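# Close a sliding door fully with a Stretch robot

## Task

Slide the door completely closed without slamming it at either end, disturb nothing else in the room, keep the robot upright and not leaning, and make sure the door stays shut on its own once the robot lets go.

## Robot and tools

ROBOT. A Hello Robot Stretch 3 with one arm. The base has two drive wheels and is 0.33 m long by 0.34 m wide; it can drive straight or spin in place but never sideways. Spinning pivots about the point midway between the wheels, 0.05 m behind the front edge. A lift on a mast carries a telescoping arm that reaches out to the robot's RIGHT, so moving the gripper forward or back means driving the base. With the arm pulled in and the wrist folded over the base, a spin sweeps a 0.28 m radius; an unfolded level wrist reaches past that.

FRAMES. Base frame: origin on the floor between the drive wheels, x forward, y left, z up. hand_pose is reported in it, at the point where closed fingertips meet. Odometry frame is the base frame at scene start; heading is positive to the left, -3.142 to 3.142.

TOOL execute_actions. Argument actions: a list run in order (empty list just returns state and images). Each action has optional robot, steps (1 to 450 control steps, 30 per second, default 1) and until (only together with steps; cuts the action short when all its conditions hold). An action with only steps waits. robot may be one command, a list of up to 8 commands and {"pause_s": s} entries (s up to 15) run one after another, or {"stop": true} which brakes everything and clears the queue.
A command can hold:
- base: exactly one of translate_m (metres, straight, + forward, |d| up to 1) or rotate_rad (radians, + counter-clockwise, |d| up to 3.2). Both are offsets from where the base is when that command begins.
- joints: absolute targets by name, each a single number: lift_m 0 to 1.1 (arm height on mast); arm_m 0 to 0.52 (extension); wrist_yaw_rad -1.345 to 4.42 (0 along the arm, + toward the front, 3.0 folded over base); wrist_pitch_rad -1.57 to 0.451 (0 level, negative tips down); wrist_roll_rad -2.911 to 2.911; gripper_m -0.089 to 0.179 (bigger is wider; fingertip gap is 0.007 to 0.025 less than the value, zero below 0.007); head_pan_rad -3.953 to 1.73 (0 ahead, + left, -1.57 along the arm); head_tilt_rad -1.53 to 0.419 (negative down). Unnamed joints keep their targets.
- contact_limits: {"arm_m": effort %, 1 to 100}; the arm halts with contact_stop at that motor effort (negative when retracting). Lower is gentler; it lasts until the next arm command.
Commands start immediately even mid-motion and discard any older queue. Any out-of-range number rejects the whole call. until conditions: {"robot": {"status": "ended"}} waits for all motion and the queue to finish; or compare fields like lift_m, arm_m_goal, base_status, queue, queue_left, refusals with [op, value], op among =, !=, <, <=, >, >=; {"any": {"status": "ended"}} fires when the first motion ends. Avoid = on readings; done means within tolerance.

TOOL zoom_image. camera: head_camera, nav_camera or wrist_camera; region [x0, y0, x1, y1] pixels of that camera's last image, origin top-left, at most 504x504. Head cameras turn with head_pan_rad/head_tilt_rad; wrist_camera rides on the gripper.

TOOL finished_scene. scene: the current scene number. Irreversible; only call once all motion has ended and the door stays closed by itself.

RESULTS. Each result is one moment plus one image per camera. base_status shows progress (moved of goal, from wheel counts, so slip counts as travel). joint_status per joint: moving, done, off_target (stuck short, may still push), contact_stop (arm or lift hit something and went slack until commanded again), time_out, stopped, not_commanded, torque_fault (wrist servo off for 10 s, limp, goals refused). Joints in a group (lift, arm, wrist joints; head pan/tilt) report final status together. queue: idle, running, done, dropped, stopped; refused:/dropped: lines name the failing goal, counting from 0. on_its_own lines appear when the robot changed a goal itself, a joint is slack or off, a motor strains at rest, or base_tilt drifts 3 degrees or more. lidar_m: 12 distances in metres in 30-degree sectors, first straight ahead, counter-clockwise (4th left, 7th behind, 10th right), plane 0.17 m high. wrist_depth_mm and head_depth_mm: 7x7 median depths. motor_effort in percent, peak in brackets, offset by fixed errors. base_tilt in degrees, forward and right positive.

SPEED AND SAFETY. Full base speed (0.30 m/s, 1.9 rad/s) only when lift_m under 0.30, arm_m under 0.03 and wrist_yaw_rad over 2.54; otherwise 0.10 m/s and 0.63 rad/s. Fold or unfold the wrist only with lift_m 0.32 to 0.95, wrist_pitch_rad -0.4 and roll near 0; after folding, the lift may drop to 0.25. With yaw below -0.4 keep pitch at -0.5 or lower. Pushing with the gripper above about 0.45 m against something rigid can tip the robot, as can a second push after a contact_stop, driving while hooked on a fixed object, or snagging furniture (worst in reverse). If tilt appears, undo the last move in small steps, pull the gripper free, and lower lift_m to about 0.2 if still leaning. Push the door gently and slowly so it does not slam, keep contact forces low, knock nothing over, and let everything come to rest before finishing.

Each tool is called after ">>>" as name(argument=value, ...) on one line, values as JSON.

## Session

>>> execute_actions(actions=[{"robot":{"joints":{"head_tilt_rad":-0.6}},"steps":450,"until":{"robot":{"status":"ended"}}}])

Scene clock: 0.90 s.
robot.base_odometry: x=+0.000 y=+0.000 heading=+0.000 (m, m, rad; robot's odometry frame)
robot.turned_by_wheels: +0.000 (rad since the last result)
robot.turned_by_imu: +0.000 (rad since the last result)
robot.base_tilt: forward=-0.6 right=-1.6 (deg)
robot.lidar_m: 1.04 1.29 1.75 1.57 1.11 1.34 1.34 2.06 2.02 1.02 0.79 0.77
robot.head_depth_mm: 2615 2869 2893 2151 1681 1405 1185 / 2734 3031 2932 2156 1688 1399 1188 / 2864 3146 2941 2137 1685 1394 1193 / 892 988 1110 1279 1500 1396 1193 / 884 991 1137 1326 1566 1403 1195 / 952 1082 1255 1496 1649 1403 1197 / 1039 1188 1399 1697 1717 1419 1204
robot.base_status: not_commanded
robot.joint_positions: lift_m=+0.490 arm_m=-0.001 wrist_yaw_rad=+3.064 wrist_pitch_rad=-0.550 wrist_roll_rad=-0.020 gripper_m=+0.037 head_pan_rad=+0.012 head_tilt_rad=-0.592
robot.joint_goals: lift_m=+0.490 arm_m=-0.001 wrist_yaw_rad=+3.064 wrist_pitch_rad=-0.550 wrist_roll_rad=-0.020 gripper_m=+0.037 head_pan_rad=+0.012 head_tilt_rad=-0.600
robot.joint_status: lift_m=not_commanded arm_m=not_commanded wrist_yaw_rad=not_commanded wrist_pitch_rad=not_commanded wrist_roll_rad=not_commanded gripper_m=not_commanded head_pan_rad=not_commanded head_tilt_rad=done
robot.measured_speeds: translate_m=+0.000 rotate_rad=+0.000 lift_m=+0.000 arm_m=+0.000 wrist_yaw_rad=+0.000 wrist_pitch_rad=+0.000 wrist_roll_rad=+0.000 head_pan_rad=+0.000 head_tilt_rad=+0.000
robot: refusals=0 queue=done queue_left=0
robot.motor_effort: left_wheel=+0(0) right_wheel=+1(1) lift_m=+25(25) arm_m=-1(0) wrist_yaw_rad=+0(0) wrist_pitch_rad=+4(4) wrist_roll_rad=+0(0) gripper_m=-1(0) head_pan_rad=-1(1) head_tilt_rad=-4(36) (%)
robot.hand_pose: x=-0.0053 y=+0.0610 z=+0.4746 quat_wxyz=(+0.217, +0.680, +0.168, +0.679) (m; robot's base frame)
robot.wrist_depth_mm: 820 - - - - - - / 906 960 - - - - - / - - - - - - - / 884 902 934 941 961 984 985 / 757 777 - 798 816 826 836 / 671 694 - 685 702 709 715 / 593 607 - 625 611 634 640
pictures: head_camera (sideways: a quarter turn clockwise sets it upright), nav_camera (sideways: a quarter turn counterclockwise sets it upright), wrist_camera
camera_calibration (this result's frames):
head_camera: T_world_to_cam=[[-0.593363, -0.0118824, -0.804847, 1.07731], [-0.022288, 0.99975, 0.00167168, -0.00347264], [0.804626, 0.0189303, -0.59348, 0.724072], [0, 0, 0, 1]] pos_world=[0.0565521, 0.00256587, 1.2968]
nav_camera: T_world_to_cam=[[0.518322, -0.0066843, 0.85516, -1.06908], [0.0174156, -0.99968, -0.0183697, 0.0735341], [0.855008, 0.0244146, -0.518039, 0.624421], [0, 0, 0, 1]] pos_world=[0.0189626, 0.0511195, 1.23906]
wrist_camera: T_world_to_cam=[[0.994588, -0.0926075, 0.0471012, -0.0150592], [-0.0253403, -0.655871, -0.754448, 0.434701], [0.10076, 0.749171, -0.654668, 0.434086], [0, 0, 0, 1]] pos_world=[-0.0177453, -0.0414917, 0.612851]
Images, in order (width x height): head_camera 896x504, nav_camera 672x504, wrist_camera 644x364.

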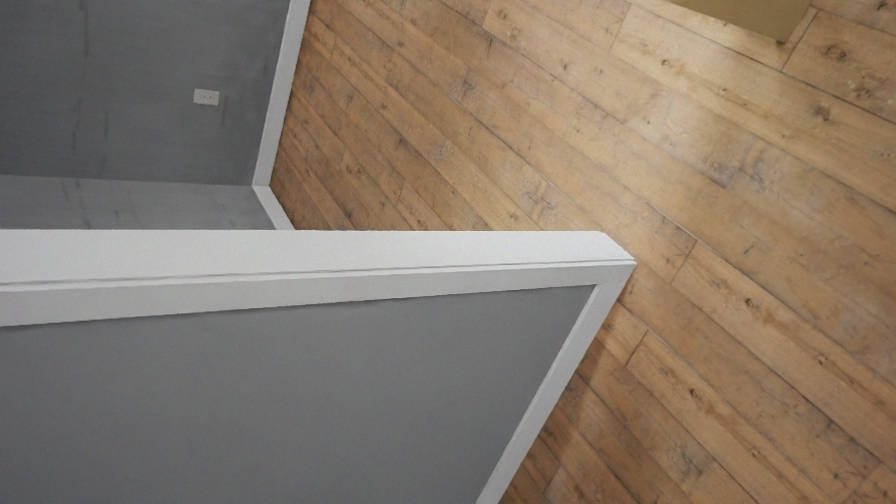

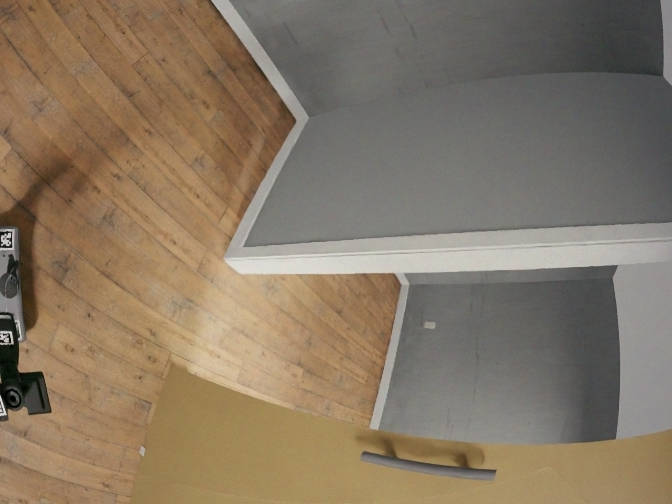

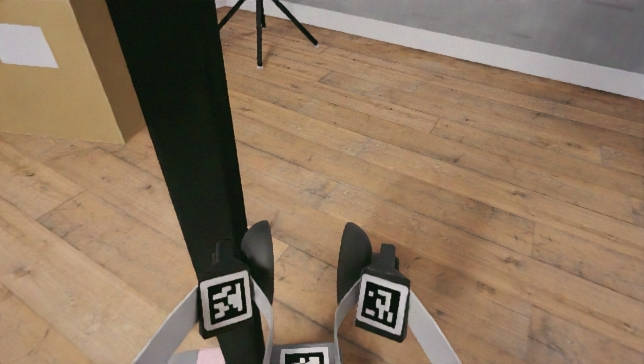

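>>> execute_actions(actions=[{"robot":[{"base":{"rotate_rad":1.2},"joints":{"wrist_pitch_rad":-0.4,"wrist_roll_rad":0,"lift_m":0.9,"head_pan_rad":-1.2}},{"base":{"translate_m":-0.4},"joints":{"wrist_yaw_rad":1.33,"gripper_m":0}},{"base":{"rotate_rad":-0.2},"joints":{"wrist_pitch_rad":0,"arm_m":0.4}}],"steps":450,"until":{"robot":{"status":"ended"}}}])

Scene clock: 15.13 s.
robot.base_odometry: x=-0.145 y=-0.373 heading=+1.000 (m, m, rad; robot's odometry frame)
robot.turned_by_wheels: +1.000 (rad since the last result)
robot.turned_by_imu: +1.002 (rad since the last result)
robot.base_tilt: forward=-0.7 right=-1.6 (deg)
robot.lidar_m: 2.14 1.47 1.28 1.33 1.88 1.68 1.63 1.01 0.70 0.68 0.71 1.26
robot.head_depth_mm: 528 581 627 743 833 970 1136 / 549 607 665 773 889 1045 1163 / 571 632 699 812 942 1123 1191 / 595 663 749 860 1018 1231 1192 / 613 670 780 927 1167 1338 1197 / 2826 3154 2986 2165 1704 1409 1199 / 2683 2813 2857 2170 1619 1409 1203
robot.base_status: done (rotate_rad -0.1999 of -0.2000)
robot.joint_positions: lift_m=+0.900 arm_m=+0.400 wrist_yaw_rad=+1.329 wrist_pitch_rad=-0.021 wrist_roll_rad=-0.004 gripper_m=+0.000 head_pan_rad=-1.193 head_tilt_rad=-0.593
robot.joint_goals: lift_m=+0.900 arm_m=+0.400 wrist_yaw_rad=+1.330 wrist_pitch_rad=+0.000 wrist_roll_rad=+0.000 gripper_m=+0.000 head_pan_rad=-1.200 head_tilt_rad=-0.600
robot.joint_status: lift_m=done arm_m=done wrist_yaw_rad=done wrist_pitch_rad=done wrist_roll_rad=done gripper_m=done head_pan_rad=done head_tilt_rad=done
robot.measured_speeds: translate_m=+0.000 rotate_rad=+0.000 lift_m=+0.000 arm_m=+0.000 wrist_yaw_rad=+0.000 wrist_pitch_rad=+0.000 wrist_roll_rad=+0.000 head_pan_rad=+0.000 head_tilt_rad=+0.000
robot: refusals=0 queue=done queue_left=0
robot.motor_effort: left_wheel=+3(9) right_wheel=-1(5) lift_m=+29(29) arm_m=+4(2) wrist_yaw_rad=+0(2) wrist_pitch_rad=+8(8) wrist_roll_rad=+2(2) gripper_m=-2(81) head_pan_rad=-3(43) head_tilt_rad=-3(4) (%)
robot.hand_pose: x=+0.2269 y=-0.6058 z=+1.0090 quat_wxyz=(+0.563, +0.441, -0.550, +0.431) (m; robot's base frame)
robot.wrist_depth_mm: - - - 322 226 149 111 / - - - 326 228 149 111 / - - - 331 230 151 112 / - - - 303 232 151 112 / - - - 381 233 151 113 / - - - - 235 153 113 / - - - - 221 154 113
pictures: head_camera (sideways: a quarter turn clockwise sets it upright), nav_camera (sideways: a quarter turn counterclockwise sets it upright), wrist_camera
camera_calibration (this result's frames):
head_camera: T_world_to_cam=[[-0.223527, 0.550272, -0.80451, 1.07461], [0.92562, 0.378451, 0.00167764, -0.00926264], [0.305391, -0.744295, -0.593937, 0.727711], [0, 0, 0, 1]] pos_world=[0.0265432, -0.0461929, 1.29677]
nav_camera: T_world_to_cam=[[0.179355, -0.486864, 0.854865, -1.06663], [-0.9273, -0.373867, -0.0183729, 0.079301], [0.328551, -0.789422, -0.518525, 0.628264], [0, 0, 0, 1]] pos_world=[0.0584249, 0.00630865, 1.23905]
wrist_camera: T_world_to_cam=[[-0.274746, -0.961358, 0.0175011, -0.541325], [-0.18224, 0.0341933, -0.982659, 1.09036], [0.944089, -0.273171, -0.184592, -0.0248994], [0, 0, 0, 1]] pos_world=[0.0734881, -0.564492, 1.07633]
Images, in order (width x height): head_camera 896x504, nav_camera 672x504, wrist_camera 644x364.

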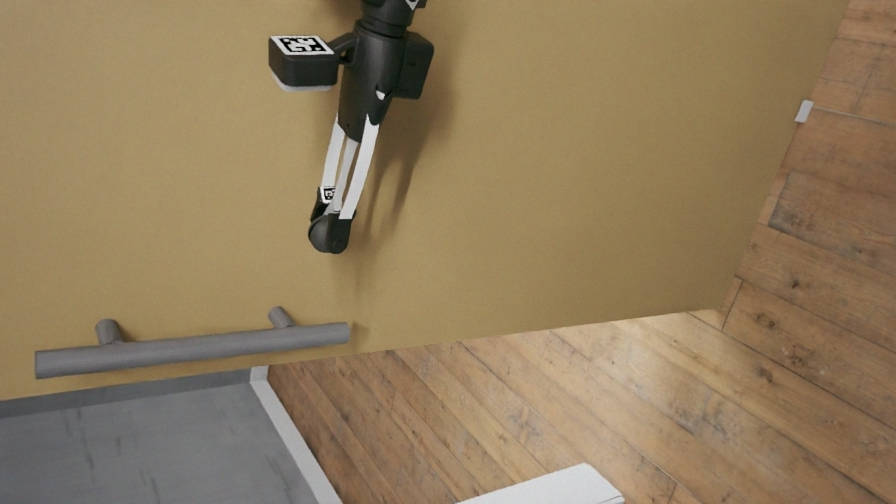

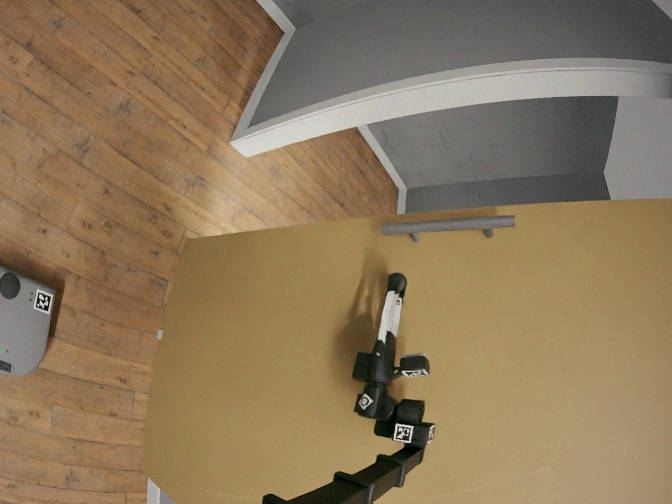

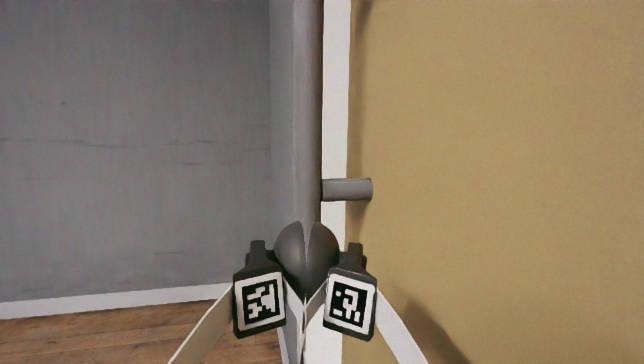

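>>> execute_actions(actions=[{"robot":[{"base":{"translate_m":0.09},"joints":{"lift_m":1.0,"arm_m":0.428,"gripper_m":0.01,"head_tilt_rad":0}}],"steps":450,"until":{"robot":{"status":"ended"}}}])

Scene clock: 17.20 s.
robot.base_odometry: x=-0.096 y=-0.297 heading=+1.000 (m, m, rad; robot's odometry frame)
robot.turned_by_wheels: +0.000 (rad since the last result)
robot.turned_by_imu: -0.001 (rad since the last result)
robot.base_tilt: forward=-0.7 right=-1.6 (deg)
robot.lidar_m: 2.05 1.56 1.23 1.33 1.87 1.77 1.72 0.94 0.70 0.68 0.71 1.19
robot.head_depth_mm: 590 596 602 609 611 625 628 / 617 623 630 637 643 655 658 / 645 652 659 667 672 685 691 / 678 685 693 695 693 704 726 / 1927 2914 3252 3307 3369 2663 1974 / 2010 3016 3223 3217 3216 2872 1990 / 2007 2711 2768 2757 2788 2712 2000
robot.base_status: done (translate_m +0.0900 of +0.0900)
robot.joint_positions: lift_m=+1.000 arm_m=+0.428 wrist_yaw_rad=+1.329 wrist_pitch_rad=-0.021 wrist_roll_rad=-0.004 gripper_m=+0.010 head_pan_rad=-1.193 head_tilt_rad=-0.014
robot.joint_goals: lift_m=+1.000 arm_m=+0.428 wrist_yaw_rad=+1.330 wrist_pitch_rad=+0.000 wrist_roll_rad=+0.000 gripper_m=+0.010 head_pan_rad=-1.200 head_tilt_rad=+0.000
robot.joint_status: lift_m=done arm_m=done wrist_yaw_rad=done wrist_pitch_rad=done wrist_roll_rad=done gripper_m=done head_pan_rad=done head_tilt_rad=done
robot.measured_speeds: translate_m=+0.000 rotate_rad=+0.000 lift_m=+0.000 arm_m=+0.000 wrist_yaw_rad=+0.000 wrist_pitch_rad=+0.000 wrist_roll_rad=+0.000 head_pan_rad=+0.000 head_tilt_rad=+0.000
robot: refusals=0 queue=done queue_left=0
robot.motor_effort: left_wheel=+2(6) right_wheel=-1(3) lift_m=+28(29) arm_m=+3(5) wrist_yaw_rad=+0(1) wrist_pitch_rad=+7(8) wrist_roll_rad=+2(2) gripper_m=+0(47) head_pan_rad=-3(4) head_tilt_rad=+6(36) (%)
robot.hand_pose: x=+0.2269 y=-0.6338 z=+1.1091 quat_wxyz=(+0.563, +0.441, -0.550, +0.431) (m; robot's base frame)
robot.wrist_depth_mm: - - - 251 176 115 86 / - - - 190 176 117 86 / - - - 255 179 116 87 / - - - 259 179 118 87 / - - - 260 182 118 87 / - - - - 171 119 88 / - - - 227 171 120 88
pictures: head_camera (sideways: a quarter turn clockwise sets it upright), nav_camera (sideways: a quarter turn counterclockwise sets it upright), wrist_camera
camera_calibration (this result's frames):
head_camera: T_world_to_cam=[[-0.0254518, 0.0509358, -0.998378, 1.3265], [0.925929, 0.377673, -0.00433649, -0.00143377], [0.376839, -0.924537, -0.0567754, 0.0282026], [0, 0, 0, 1]] pos_world=[0.0244615, -0.0409504, 1.32594]
nav_camera: T_world_to_cam=[[-0.0243556, 0.0266893, 0.999347, -1.25421], [-0.923947, -0.382323, -0.0123074, 0.0713959], [0.381745, -0.923643, 0.0339712, -0.0911607], [0, 0, 0, 1]] pos_world=[0.0702191, -0.0234299, 1.25736]
wrist_camera: T_world_to_cam=[[-0.274752, -0.961356, 0.0174861, -0.569978], [-0.181851, 0.0340974, -0.982735, 1.18964], [0.944162, -0.273188, -0.184192, -0.0145517], [0, 0, 0, 1]] pos_world=[0.0734731, -0.592491, 1.17639]
Images, in order (width x height): head_camera 896x504, nav_camera 672x504, wrist_camera 644x364.

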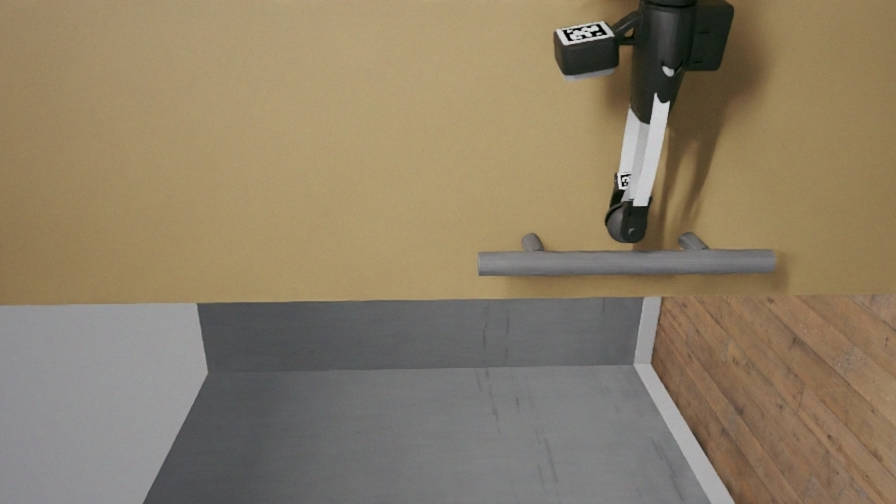

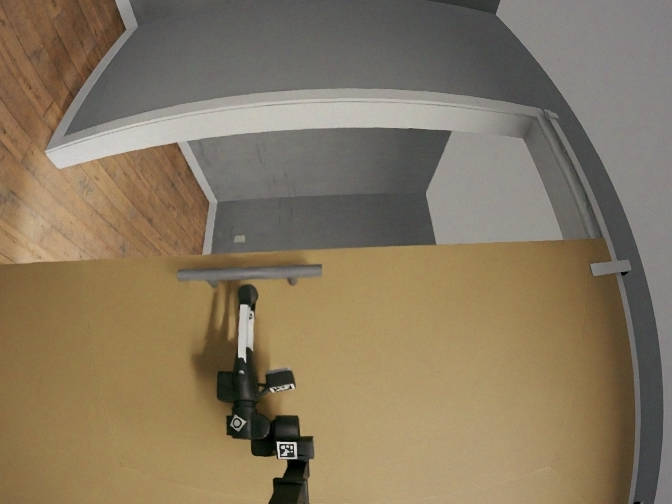

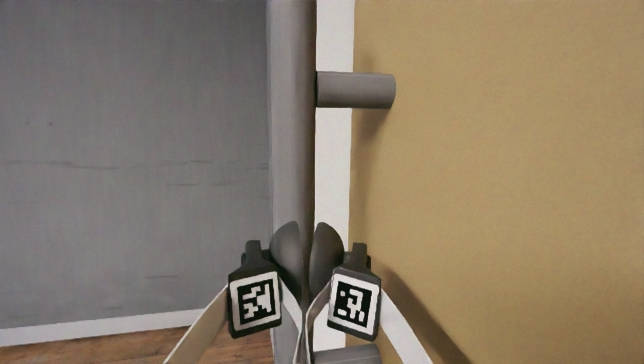

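>>> execute_actions(actions=[{"robot":[{"base":{"translate_m":0.045},"joints":{"arm_m":0.425}},{"base":{"translate_m":0.55},"joints":{"head_tilt_rad":0.41}}],"steps":450,"until":{"robot":{"status":"ended"}}}])

Scene clock: 25.53 s.
robot.base_odometry: x=+0.226 y=+0.203 heading=+0.999 (m, m, rad; robot's odometry frame)
robot.turned_by_wheels: -0.001 (rad since the last result)
robot.turned_by_imu: -0.055 (rad since the last result)
robot.base_tilt: forward=-0.7 right=-1.6 (deg)
robot.lidar_m: 1.46 1.51 1.12 1.01 1.85 2.41 2.31 0.98 0.70 0.68 0.70 1.02
robot.head_depth_mm: 796 739 687 642 605 571 541 / 837 773 719 670 626 592 560 / 896 814 751 701 651 613 579 / 949 858 791 734 684 639 587 / 1087 975 894 820 763 709 666 / 1136 1046 957 876 814 757 708 / 1169 1116 1015 925 854 791 740
robot.base_status: done (translate_m +0.5500 of +0.5500)
robot.joint_positions: lift_m=+1.000 arm_m=+0.425 wrist_yaw_rad=+1.393 wrist_pitch_rad=-0.022 wrist_roll_rad=-0.004 gripper_m=+0.010 head_pan_rad=-1.193 head_tilt_rad=+0.393
robot.joint_goals: lift_m=+1.000 arm_m=+0.425 wrist_yaw_rad=+1.375 wrist_pitch_rad=+0.000 wrist_roll_rad=+0.000 gripper_m=+0.010 head_pan_rad=-1.200 head_tilt_rad=+0.410
robot.joint_status: lift_m=done arm_m=done wrist_yaw_rad=done wrist_pitch_rad=done wrist_roll_rad=done gripper_m=done head_pan_rad=done head_tilt_rad=done
robot.measured_speeds: translate_m=+0.000 rotate_rad=+0.000 lift_m=+0.000 arm_m=+0.000 wrist_yaw_rad=+0.000 wrist_pitch_rad=+0.000 wrist_roll_rad=+0.000 head_pan_rad=+0.000 head_tilt_rad=+0.000
robot: refusals=0 queue=done queue_left=0
robot.on_its_own: wrist_yaw_rad is held at +1.375, not at your +1.330, by its stall guard, which is not easing now
robot.motor_effort: left_wheel=-10(30) right_wheel=+15(33) lift_m=+28(28) arm_m=-1(5) wrist_yaw_rad=-11(17) wrist_pitch_rad=+8(9) wrist_roll_rad=+2(2) gripper_m=-3(4) head_pan_rad=-4(3) head_tilt_rad=+8(34) (%)
robot.hand_pose: x=+0.2302 y=-0.6153 z=+1.1088 quat_wxyz=(+0.549, +0.459, -0.536, +0.448) (m; robot's base frame)
robot.wrist_depth_mm: - - - 250 174 114 84 / - - - 176 174 114 85 / - - - 255 176 115 85 / - - - 259 178 115 85 / - - - 186 179 116 85 / - - - - 168 117 86 / - - - 269 169 117 86
pictures: head_camera (sideways: a quarter turn clockwise sets it upright), nav_camera (sideways: a quarter turn counterclockwise sets it upright), wrist_camera
camera_calibration (this result's frames):
head_camera: T_world_to_cam=[[0.121638, -0.319945, -0.939595, 1.24959], [0.92686, 0.375326, -0.00781389, 0.00309099], [0.355154, -0.869923, 0.342198, -0.491161], [0, 0, 0, 1]] pos_world=[0.0195747, -0.0286314, 1.34221]
nav_camera: T_world_to_cam=[[-0.168871, 0.391085, 0.904729, -1.13065], [-0.922606, -0.385705, -0.00548046, 0.0625045], [0.346815, -0.835634, 0.425951, -0.601386], [0, 0, 0, 1]] pos_world=[0.0753021, -0.0362493, 1.27944]
wrist_camera: T_world_to_cam=[[-0.213261, -0.97684, 0.0174035, -0.574888], [-0.184902, 0.022863, -0.982491, 1.18281], [0.959339, -0.212745, -0.185495, 0.0224243], [0, 0, 0, 1]] pos_world=[0.0745899, -0.583845, 1.17627]
Images, in order (width x height): head_camera 896x504, nav_camera 672x504, wrist_camera 644x364.

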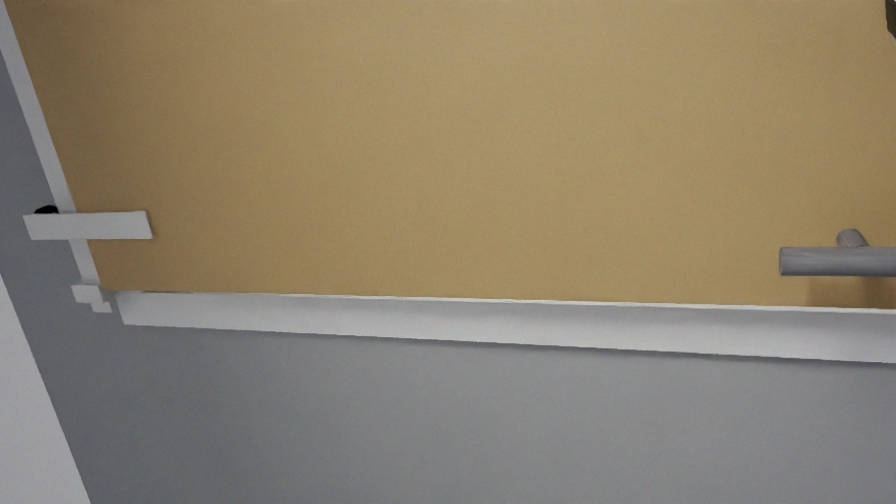

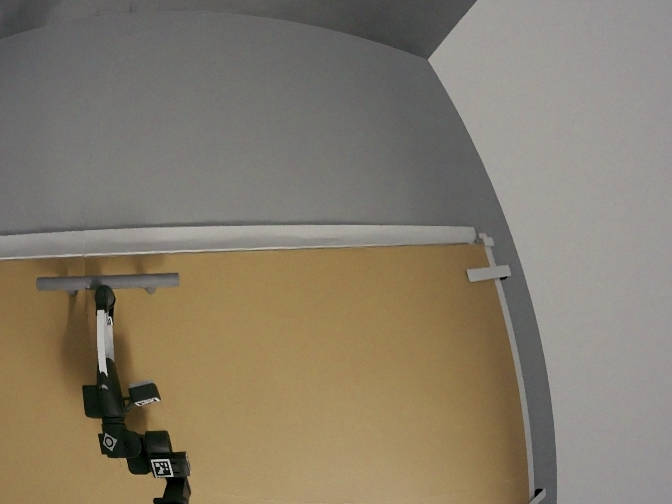

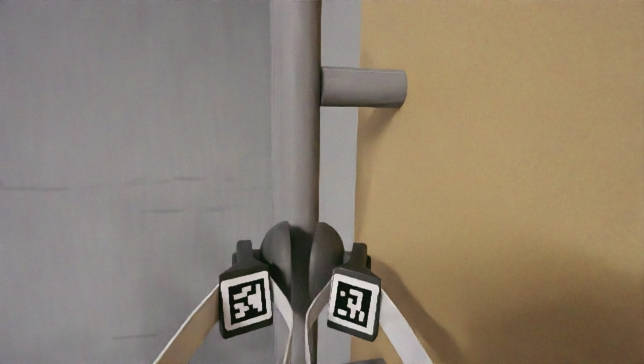

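>>> execute_actions(actions=[{"robot":[{"base":{"translate_m":0.075},"joints":{"arm_m":0.415}},{"base":{"translate_m":0.03}}],"steps":450,"until":{"robot":{"status":"ended"}}}])

>>> execute_actions(actions=[{"robot":{"base":{"translate_m":-0.04},"joints":{"gripper_m":0.03}},"steps":450,"until":{"robot":{"status":"ended"}}}])

Scene clock: 28.80 s.
robot.base_odometry: x=+0.282 y=+0.292 heading=+0.999 (m, m, rad; robot's odometry frame)
robot.turned_by_wheels: +0.000 (rad since the last result)
robot.turned_by_imu: -0.044 (rad since the last result)
robot.base_tilt: forward=-0.7 right=-1.7 (deg)
robot.lidar_m: 1.36 1.39 1.22 1.00 1.62 2.41 2.41 1.02 0.71 0.67 0.69 0.98
robot.head_depth_mm: 796 736 684 639 600 565 536 / 831 766 711 663 621 586 552 / 879 803 741 688 643 604 571 / 917 838 771 718 668 626 574 / 1057 955 875 810 753 697 653 / 1104 1005 922 849 785 735 685 / 1142 1070 970 887 820 760 710
robot.base_status: done (translate_m +0.0299 of +0.0300)
robot.joint_positions: lift_m=+1.000 arm_m=+0.415 wrist_yaw_rad=+1.402 wrist_pitch_rad=-0.023 wrist_roll_rad=-0.004 gripper_m=+0.010 head_pan_rad=-1.193 head_tilt_rad=+0.393
robot.joint_goals: lift_m=+1.000 arm_m=+0.415 wrist_yaw_rad=+1.375 wrist_pitch_rad=+0.000 wrist_roll_rad=+0.000 gripper_m=+0.010 head_pan_rad=-1.200 head_tilt_rad=+0.410
robot.joint_status: lift_m=done arm_m=done wrist_yaw_rad=done wrist_pitch_rad=done wrist_roll_rad=done gripper_m=done head_pan_rad=done head_tilt_rad=done
robot.measured_speeds: translate_m=+0.000 rotate_rad=+0.000 lift_m=+0.000 arm_m=+0.000 wrist_yaw_rad=+0.000 wrist_pitch_rad=+0.000 wrist_roll_rad=+0.000 head_pan_rad=+0.000 head_tilt_rad=+0.000
robot: refusals=0 queue=done queue_left=0
robot.on_its_own: wrist_yaw_rad is held at +1.375, not at your +1.330, by its stall guard, which is still easing; right_wheel is at rest, and its effort (+23) is outside its rest range (-18 to +18)
robot.motor_effort: left_wheel=-16(23) right_wheel=+23(32) lift_m=+28(28) arm_m=-2(5) wrist_yaw_rad=-16(17) wrist_pitch_rad=+8(8) wrist_roll_rad=+2(2) gripper_m=-3(4) head_pan_rad=-3(3) head_tilt_rad=+8(8) (%)
robot.hand_pose: x=+0.2306 y=-0.6031 z=+1.1085 quat_wxyz=(+0.547, +0.461, -0.534, +0.451) (m; robot's base frame)
robot.wrist_depth_mm: - - - 241 172 115 87 / - - - 174 175 116 87 / - - - 246 176 117 88 / - - - 250 177 118 88 / - - - 186 179 118 88 / - - - - 170 120 89 / - - - 277 169 120 89
pictures: head_camera (sideways: a quarter turn clockwise sets it upright), nav_camera (sideways: a quarter turn counterclockwise sets it upright), wrist_camera
camera_calibration (this result's frames):
head_camera: T_world_to_cam=[[0.121678, -0.320055, -0.939553, 1.24954], [0.926864, 0.375317, -0.00781478, 0.00309213], [0.355131, -0.869887, 0.342315, -0.491313], [0, 0, 0, 1]] pos_world=[0.0195726, -0.0286269, 1.34221]
nav_camera: T_world_to_cam=[[-0.168909, 0.39119, 0.904677, -1.13058], [-0.922609, -0.385697, -0.00547818, 0.0625016], [0.346788, -0.835588, 0.426064, -0.601532], [0, 0, 0, 1]] pos_world=[0.0753028, -0.0362525, 1.27945]
wrist_camera: T_world_to_cam=[[-0.20477, -0.978655, 0.0174454, -0.566013], [-0.186212, 0.0214523, -0.982275, 1.18152], [0.960934, -0.204389, -0.18663, 0.0305555], [0, 0, 0, 1]] pos_world=[0.0747492, -0.573032, 1.17616]
Images, in order (width x height): head_camera 896x504, nav_camera 672x504, wrist_camera 644x364.

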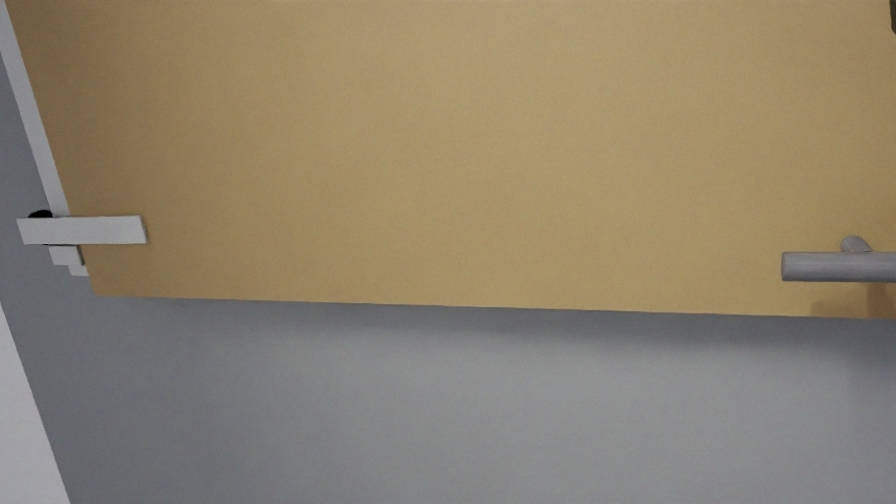

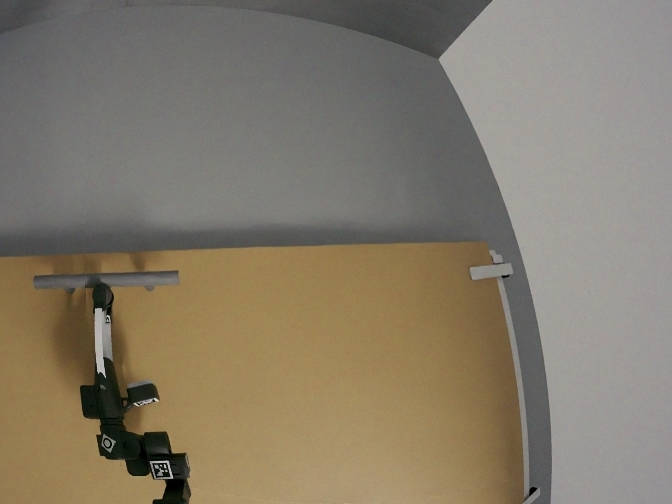

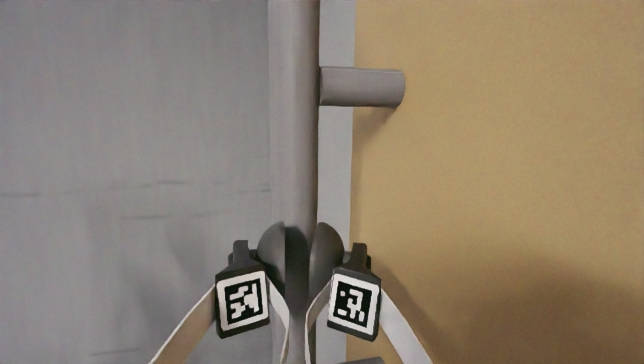

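Scene clock: 30.57 s.
robot.base_odometry: x=+0.261 y=+0.258 heading=+1.000 (m, m, rad; robot's odometry frame)
robot.turned_by_wheels: +0.001 (rad since the last result)
robot.turned_by_imu: +0.001 (rad since the last result)
robot.base_tilt: forward=-0.7 right=-1.6 (deg)
robot.lidar_m: 1.40 1.43 1.19 1.00 1.60 2.41 2.37 1.10 0.71 0.67 0.69 0.98
robot.head_depth_mm: 795 736 687 642 602 568 538 / 836 772 713 666 623 586 554 / 882 805 743 693 645 605 572 / 924 841 776 719 671 629 590 / 1048 946 826 763 698 653 605 / 1107 1014 925 850 789 735 688 / 1147 1073 972 892 823 763 711
robot.base_status: done (translate_m -0.0400 of -0.0400)
robot.joint_positions: lift_m=+1.000 arm_m=+0.415 wrist_yaw_rad=+1.416 wrist_pitch_rad=-0.022 wrist_roll_rad=-0.004 gripper_m=+0.030 head_pan_rad=-1.193 head_tilt_rad=+0.393
robot.joint_goals: lift_m=+1.000 arm_m=+0.415 wrist_yaw_rad=+1.418 wrist_pitch_rad=+0.000 wrist_roll_rad=+0.000 gripper_m=+0.030 head_pan_rad=-1.200 head_tilt_rad=+0.410
robot.joint_status: lift_m=done arm_m=done wrist_yaw_rad=done wrist_pitch_rad=done wrist_roll_rad=done gripper_m=done head_pan_rad=done head_tilt_rad=done
robot.measured_speeds: translate_m=+0.000 rotate_rad=+0.000 lift_m=+0.000 arm_m=+0.000 wrist_yaw_rad=+0.000 wrist_pitch_rad=+0.000 wrist_roll_rad=+0.000 head_pan_rad=+0.000 head_tilt_rad=+0.000
robot: refusals=0 queue=done queue_left=0
robot.on_its_own: wrist_yaw_rad is held at +1.418, not at your +1.330, by its stall guard, which is not easing now
robot.motor_effort: left_wheel=+1(21) right_wheel=+0(21) lift_m=+28(28) arm_m=-1(1) wrist_yaw_rad=+2(17) wrist_pitch_rad=+8(8) wrist_roll_rad=+2(2) gripper_m=+0(72) head_pan_rad=-3(3) head_tilt_rad=+8(8) (%)
robot.hand_pose: x=+0.2312 y=-0.5994 z=+1.1089 quat_wxyz=(+0.543, +0.465, -0.531, +0.455) (m; robot's base frame)
robot.wrist_depth_mm: - - - 262 185 122 91 / - - - 211 186 123 92 / - - - 269 188 124 92 / - - - 273 191 125 93 / - - - 225 192 125 93 / - - - 230 179 126 94 / - - - 242 196 127 94
pictures: head_camera (sideways: a quarter turn clockwise sets it upright), nav_camera (sideways: a quarter turn counterclockwise sets it upright), wrist_camera
camera_calibration (this result's frames):
head_camera: T_world_to_cam=[[0.121678, -0.320055, -0.939553, 1.24954], [0.926864, 0.375316, -0.00781478, 0.00309213], [0.35513, -0.869887, 0.342315, -0.491313], [0, 0, 0, 1]] pos_world=[0.0195726, -0.0286269, 1.34221]
nav_camera: T_world_to_cam=[[-0.168909, 0.39119, 0.904677, -1.13058], [-0.922609, -0.385697, -0.00547818, 0.0625016], [0.346788, -0.835588, 0.426064, -0.601532], [0, 0, 0, 1]] pos_world=[0.0753028, -0.0362525, 1.27945]
wrist_camera: T_world_to_cam=[[-0.190274, -0.981579, 0.0173006, -0.567177], [-0.185044, 0.0185521, -0.982555, 1.18024], [0.964134, -0.190156, -0.185166, 0.0369274], [0, 0, 0, 1]] pos_world=[0.074875, -0.571603, 1.1763]
Images, in order (width x height): head_camera 896x504, nav_camera 672x504, wrist_camera 644x364.

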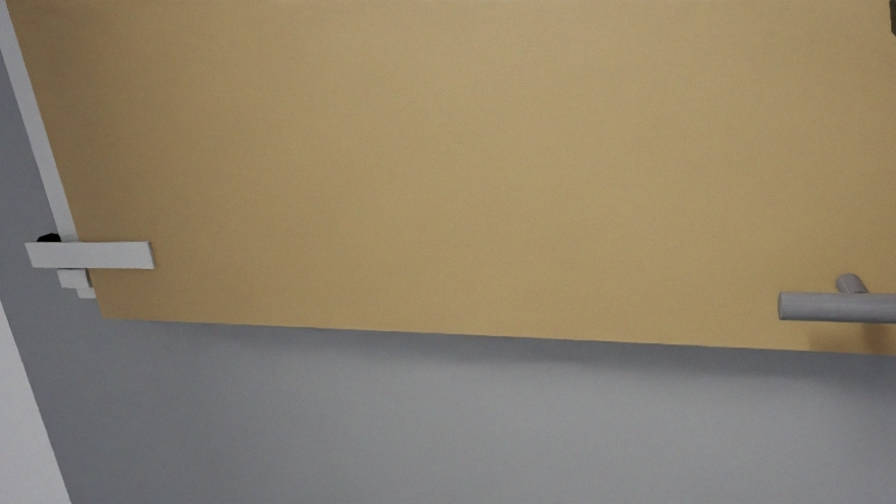

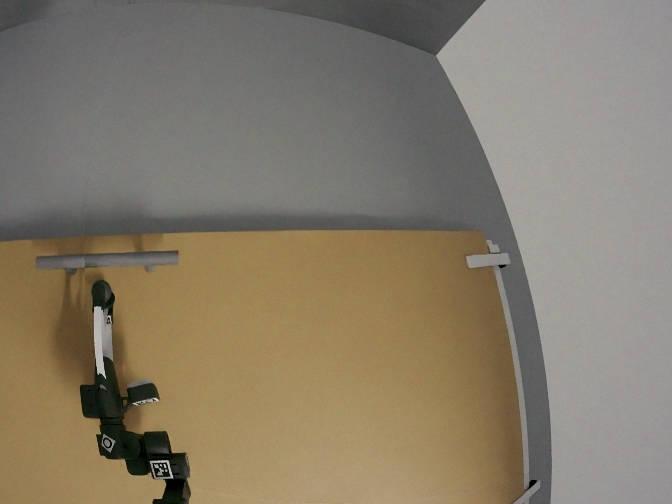

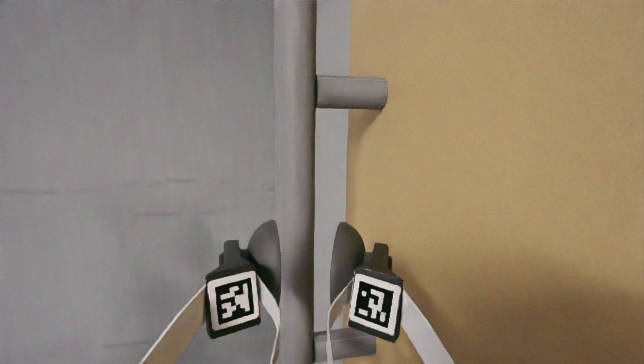

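>>> finished_scene(scene=2)

The scene is finished: the task was done.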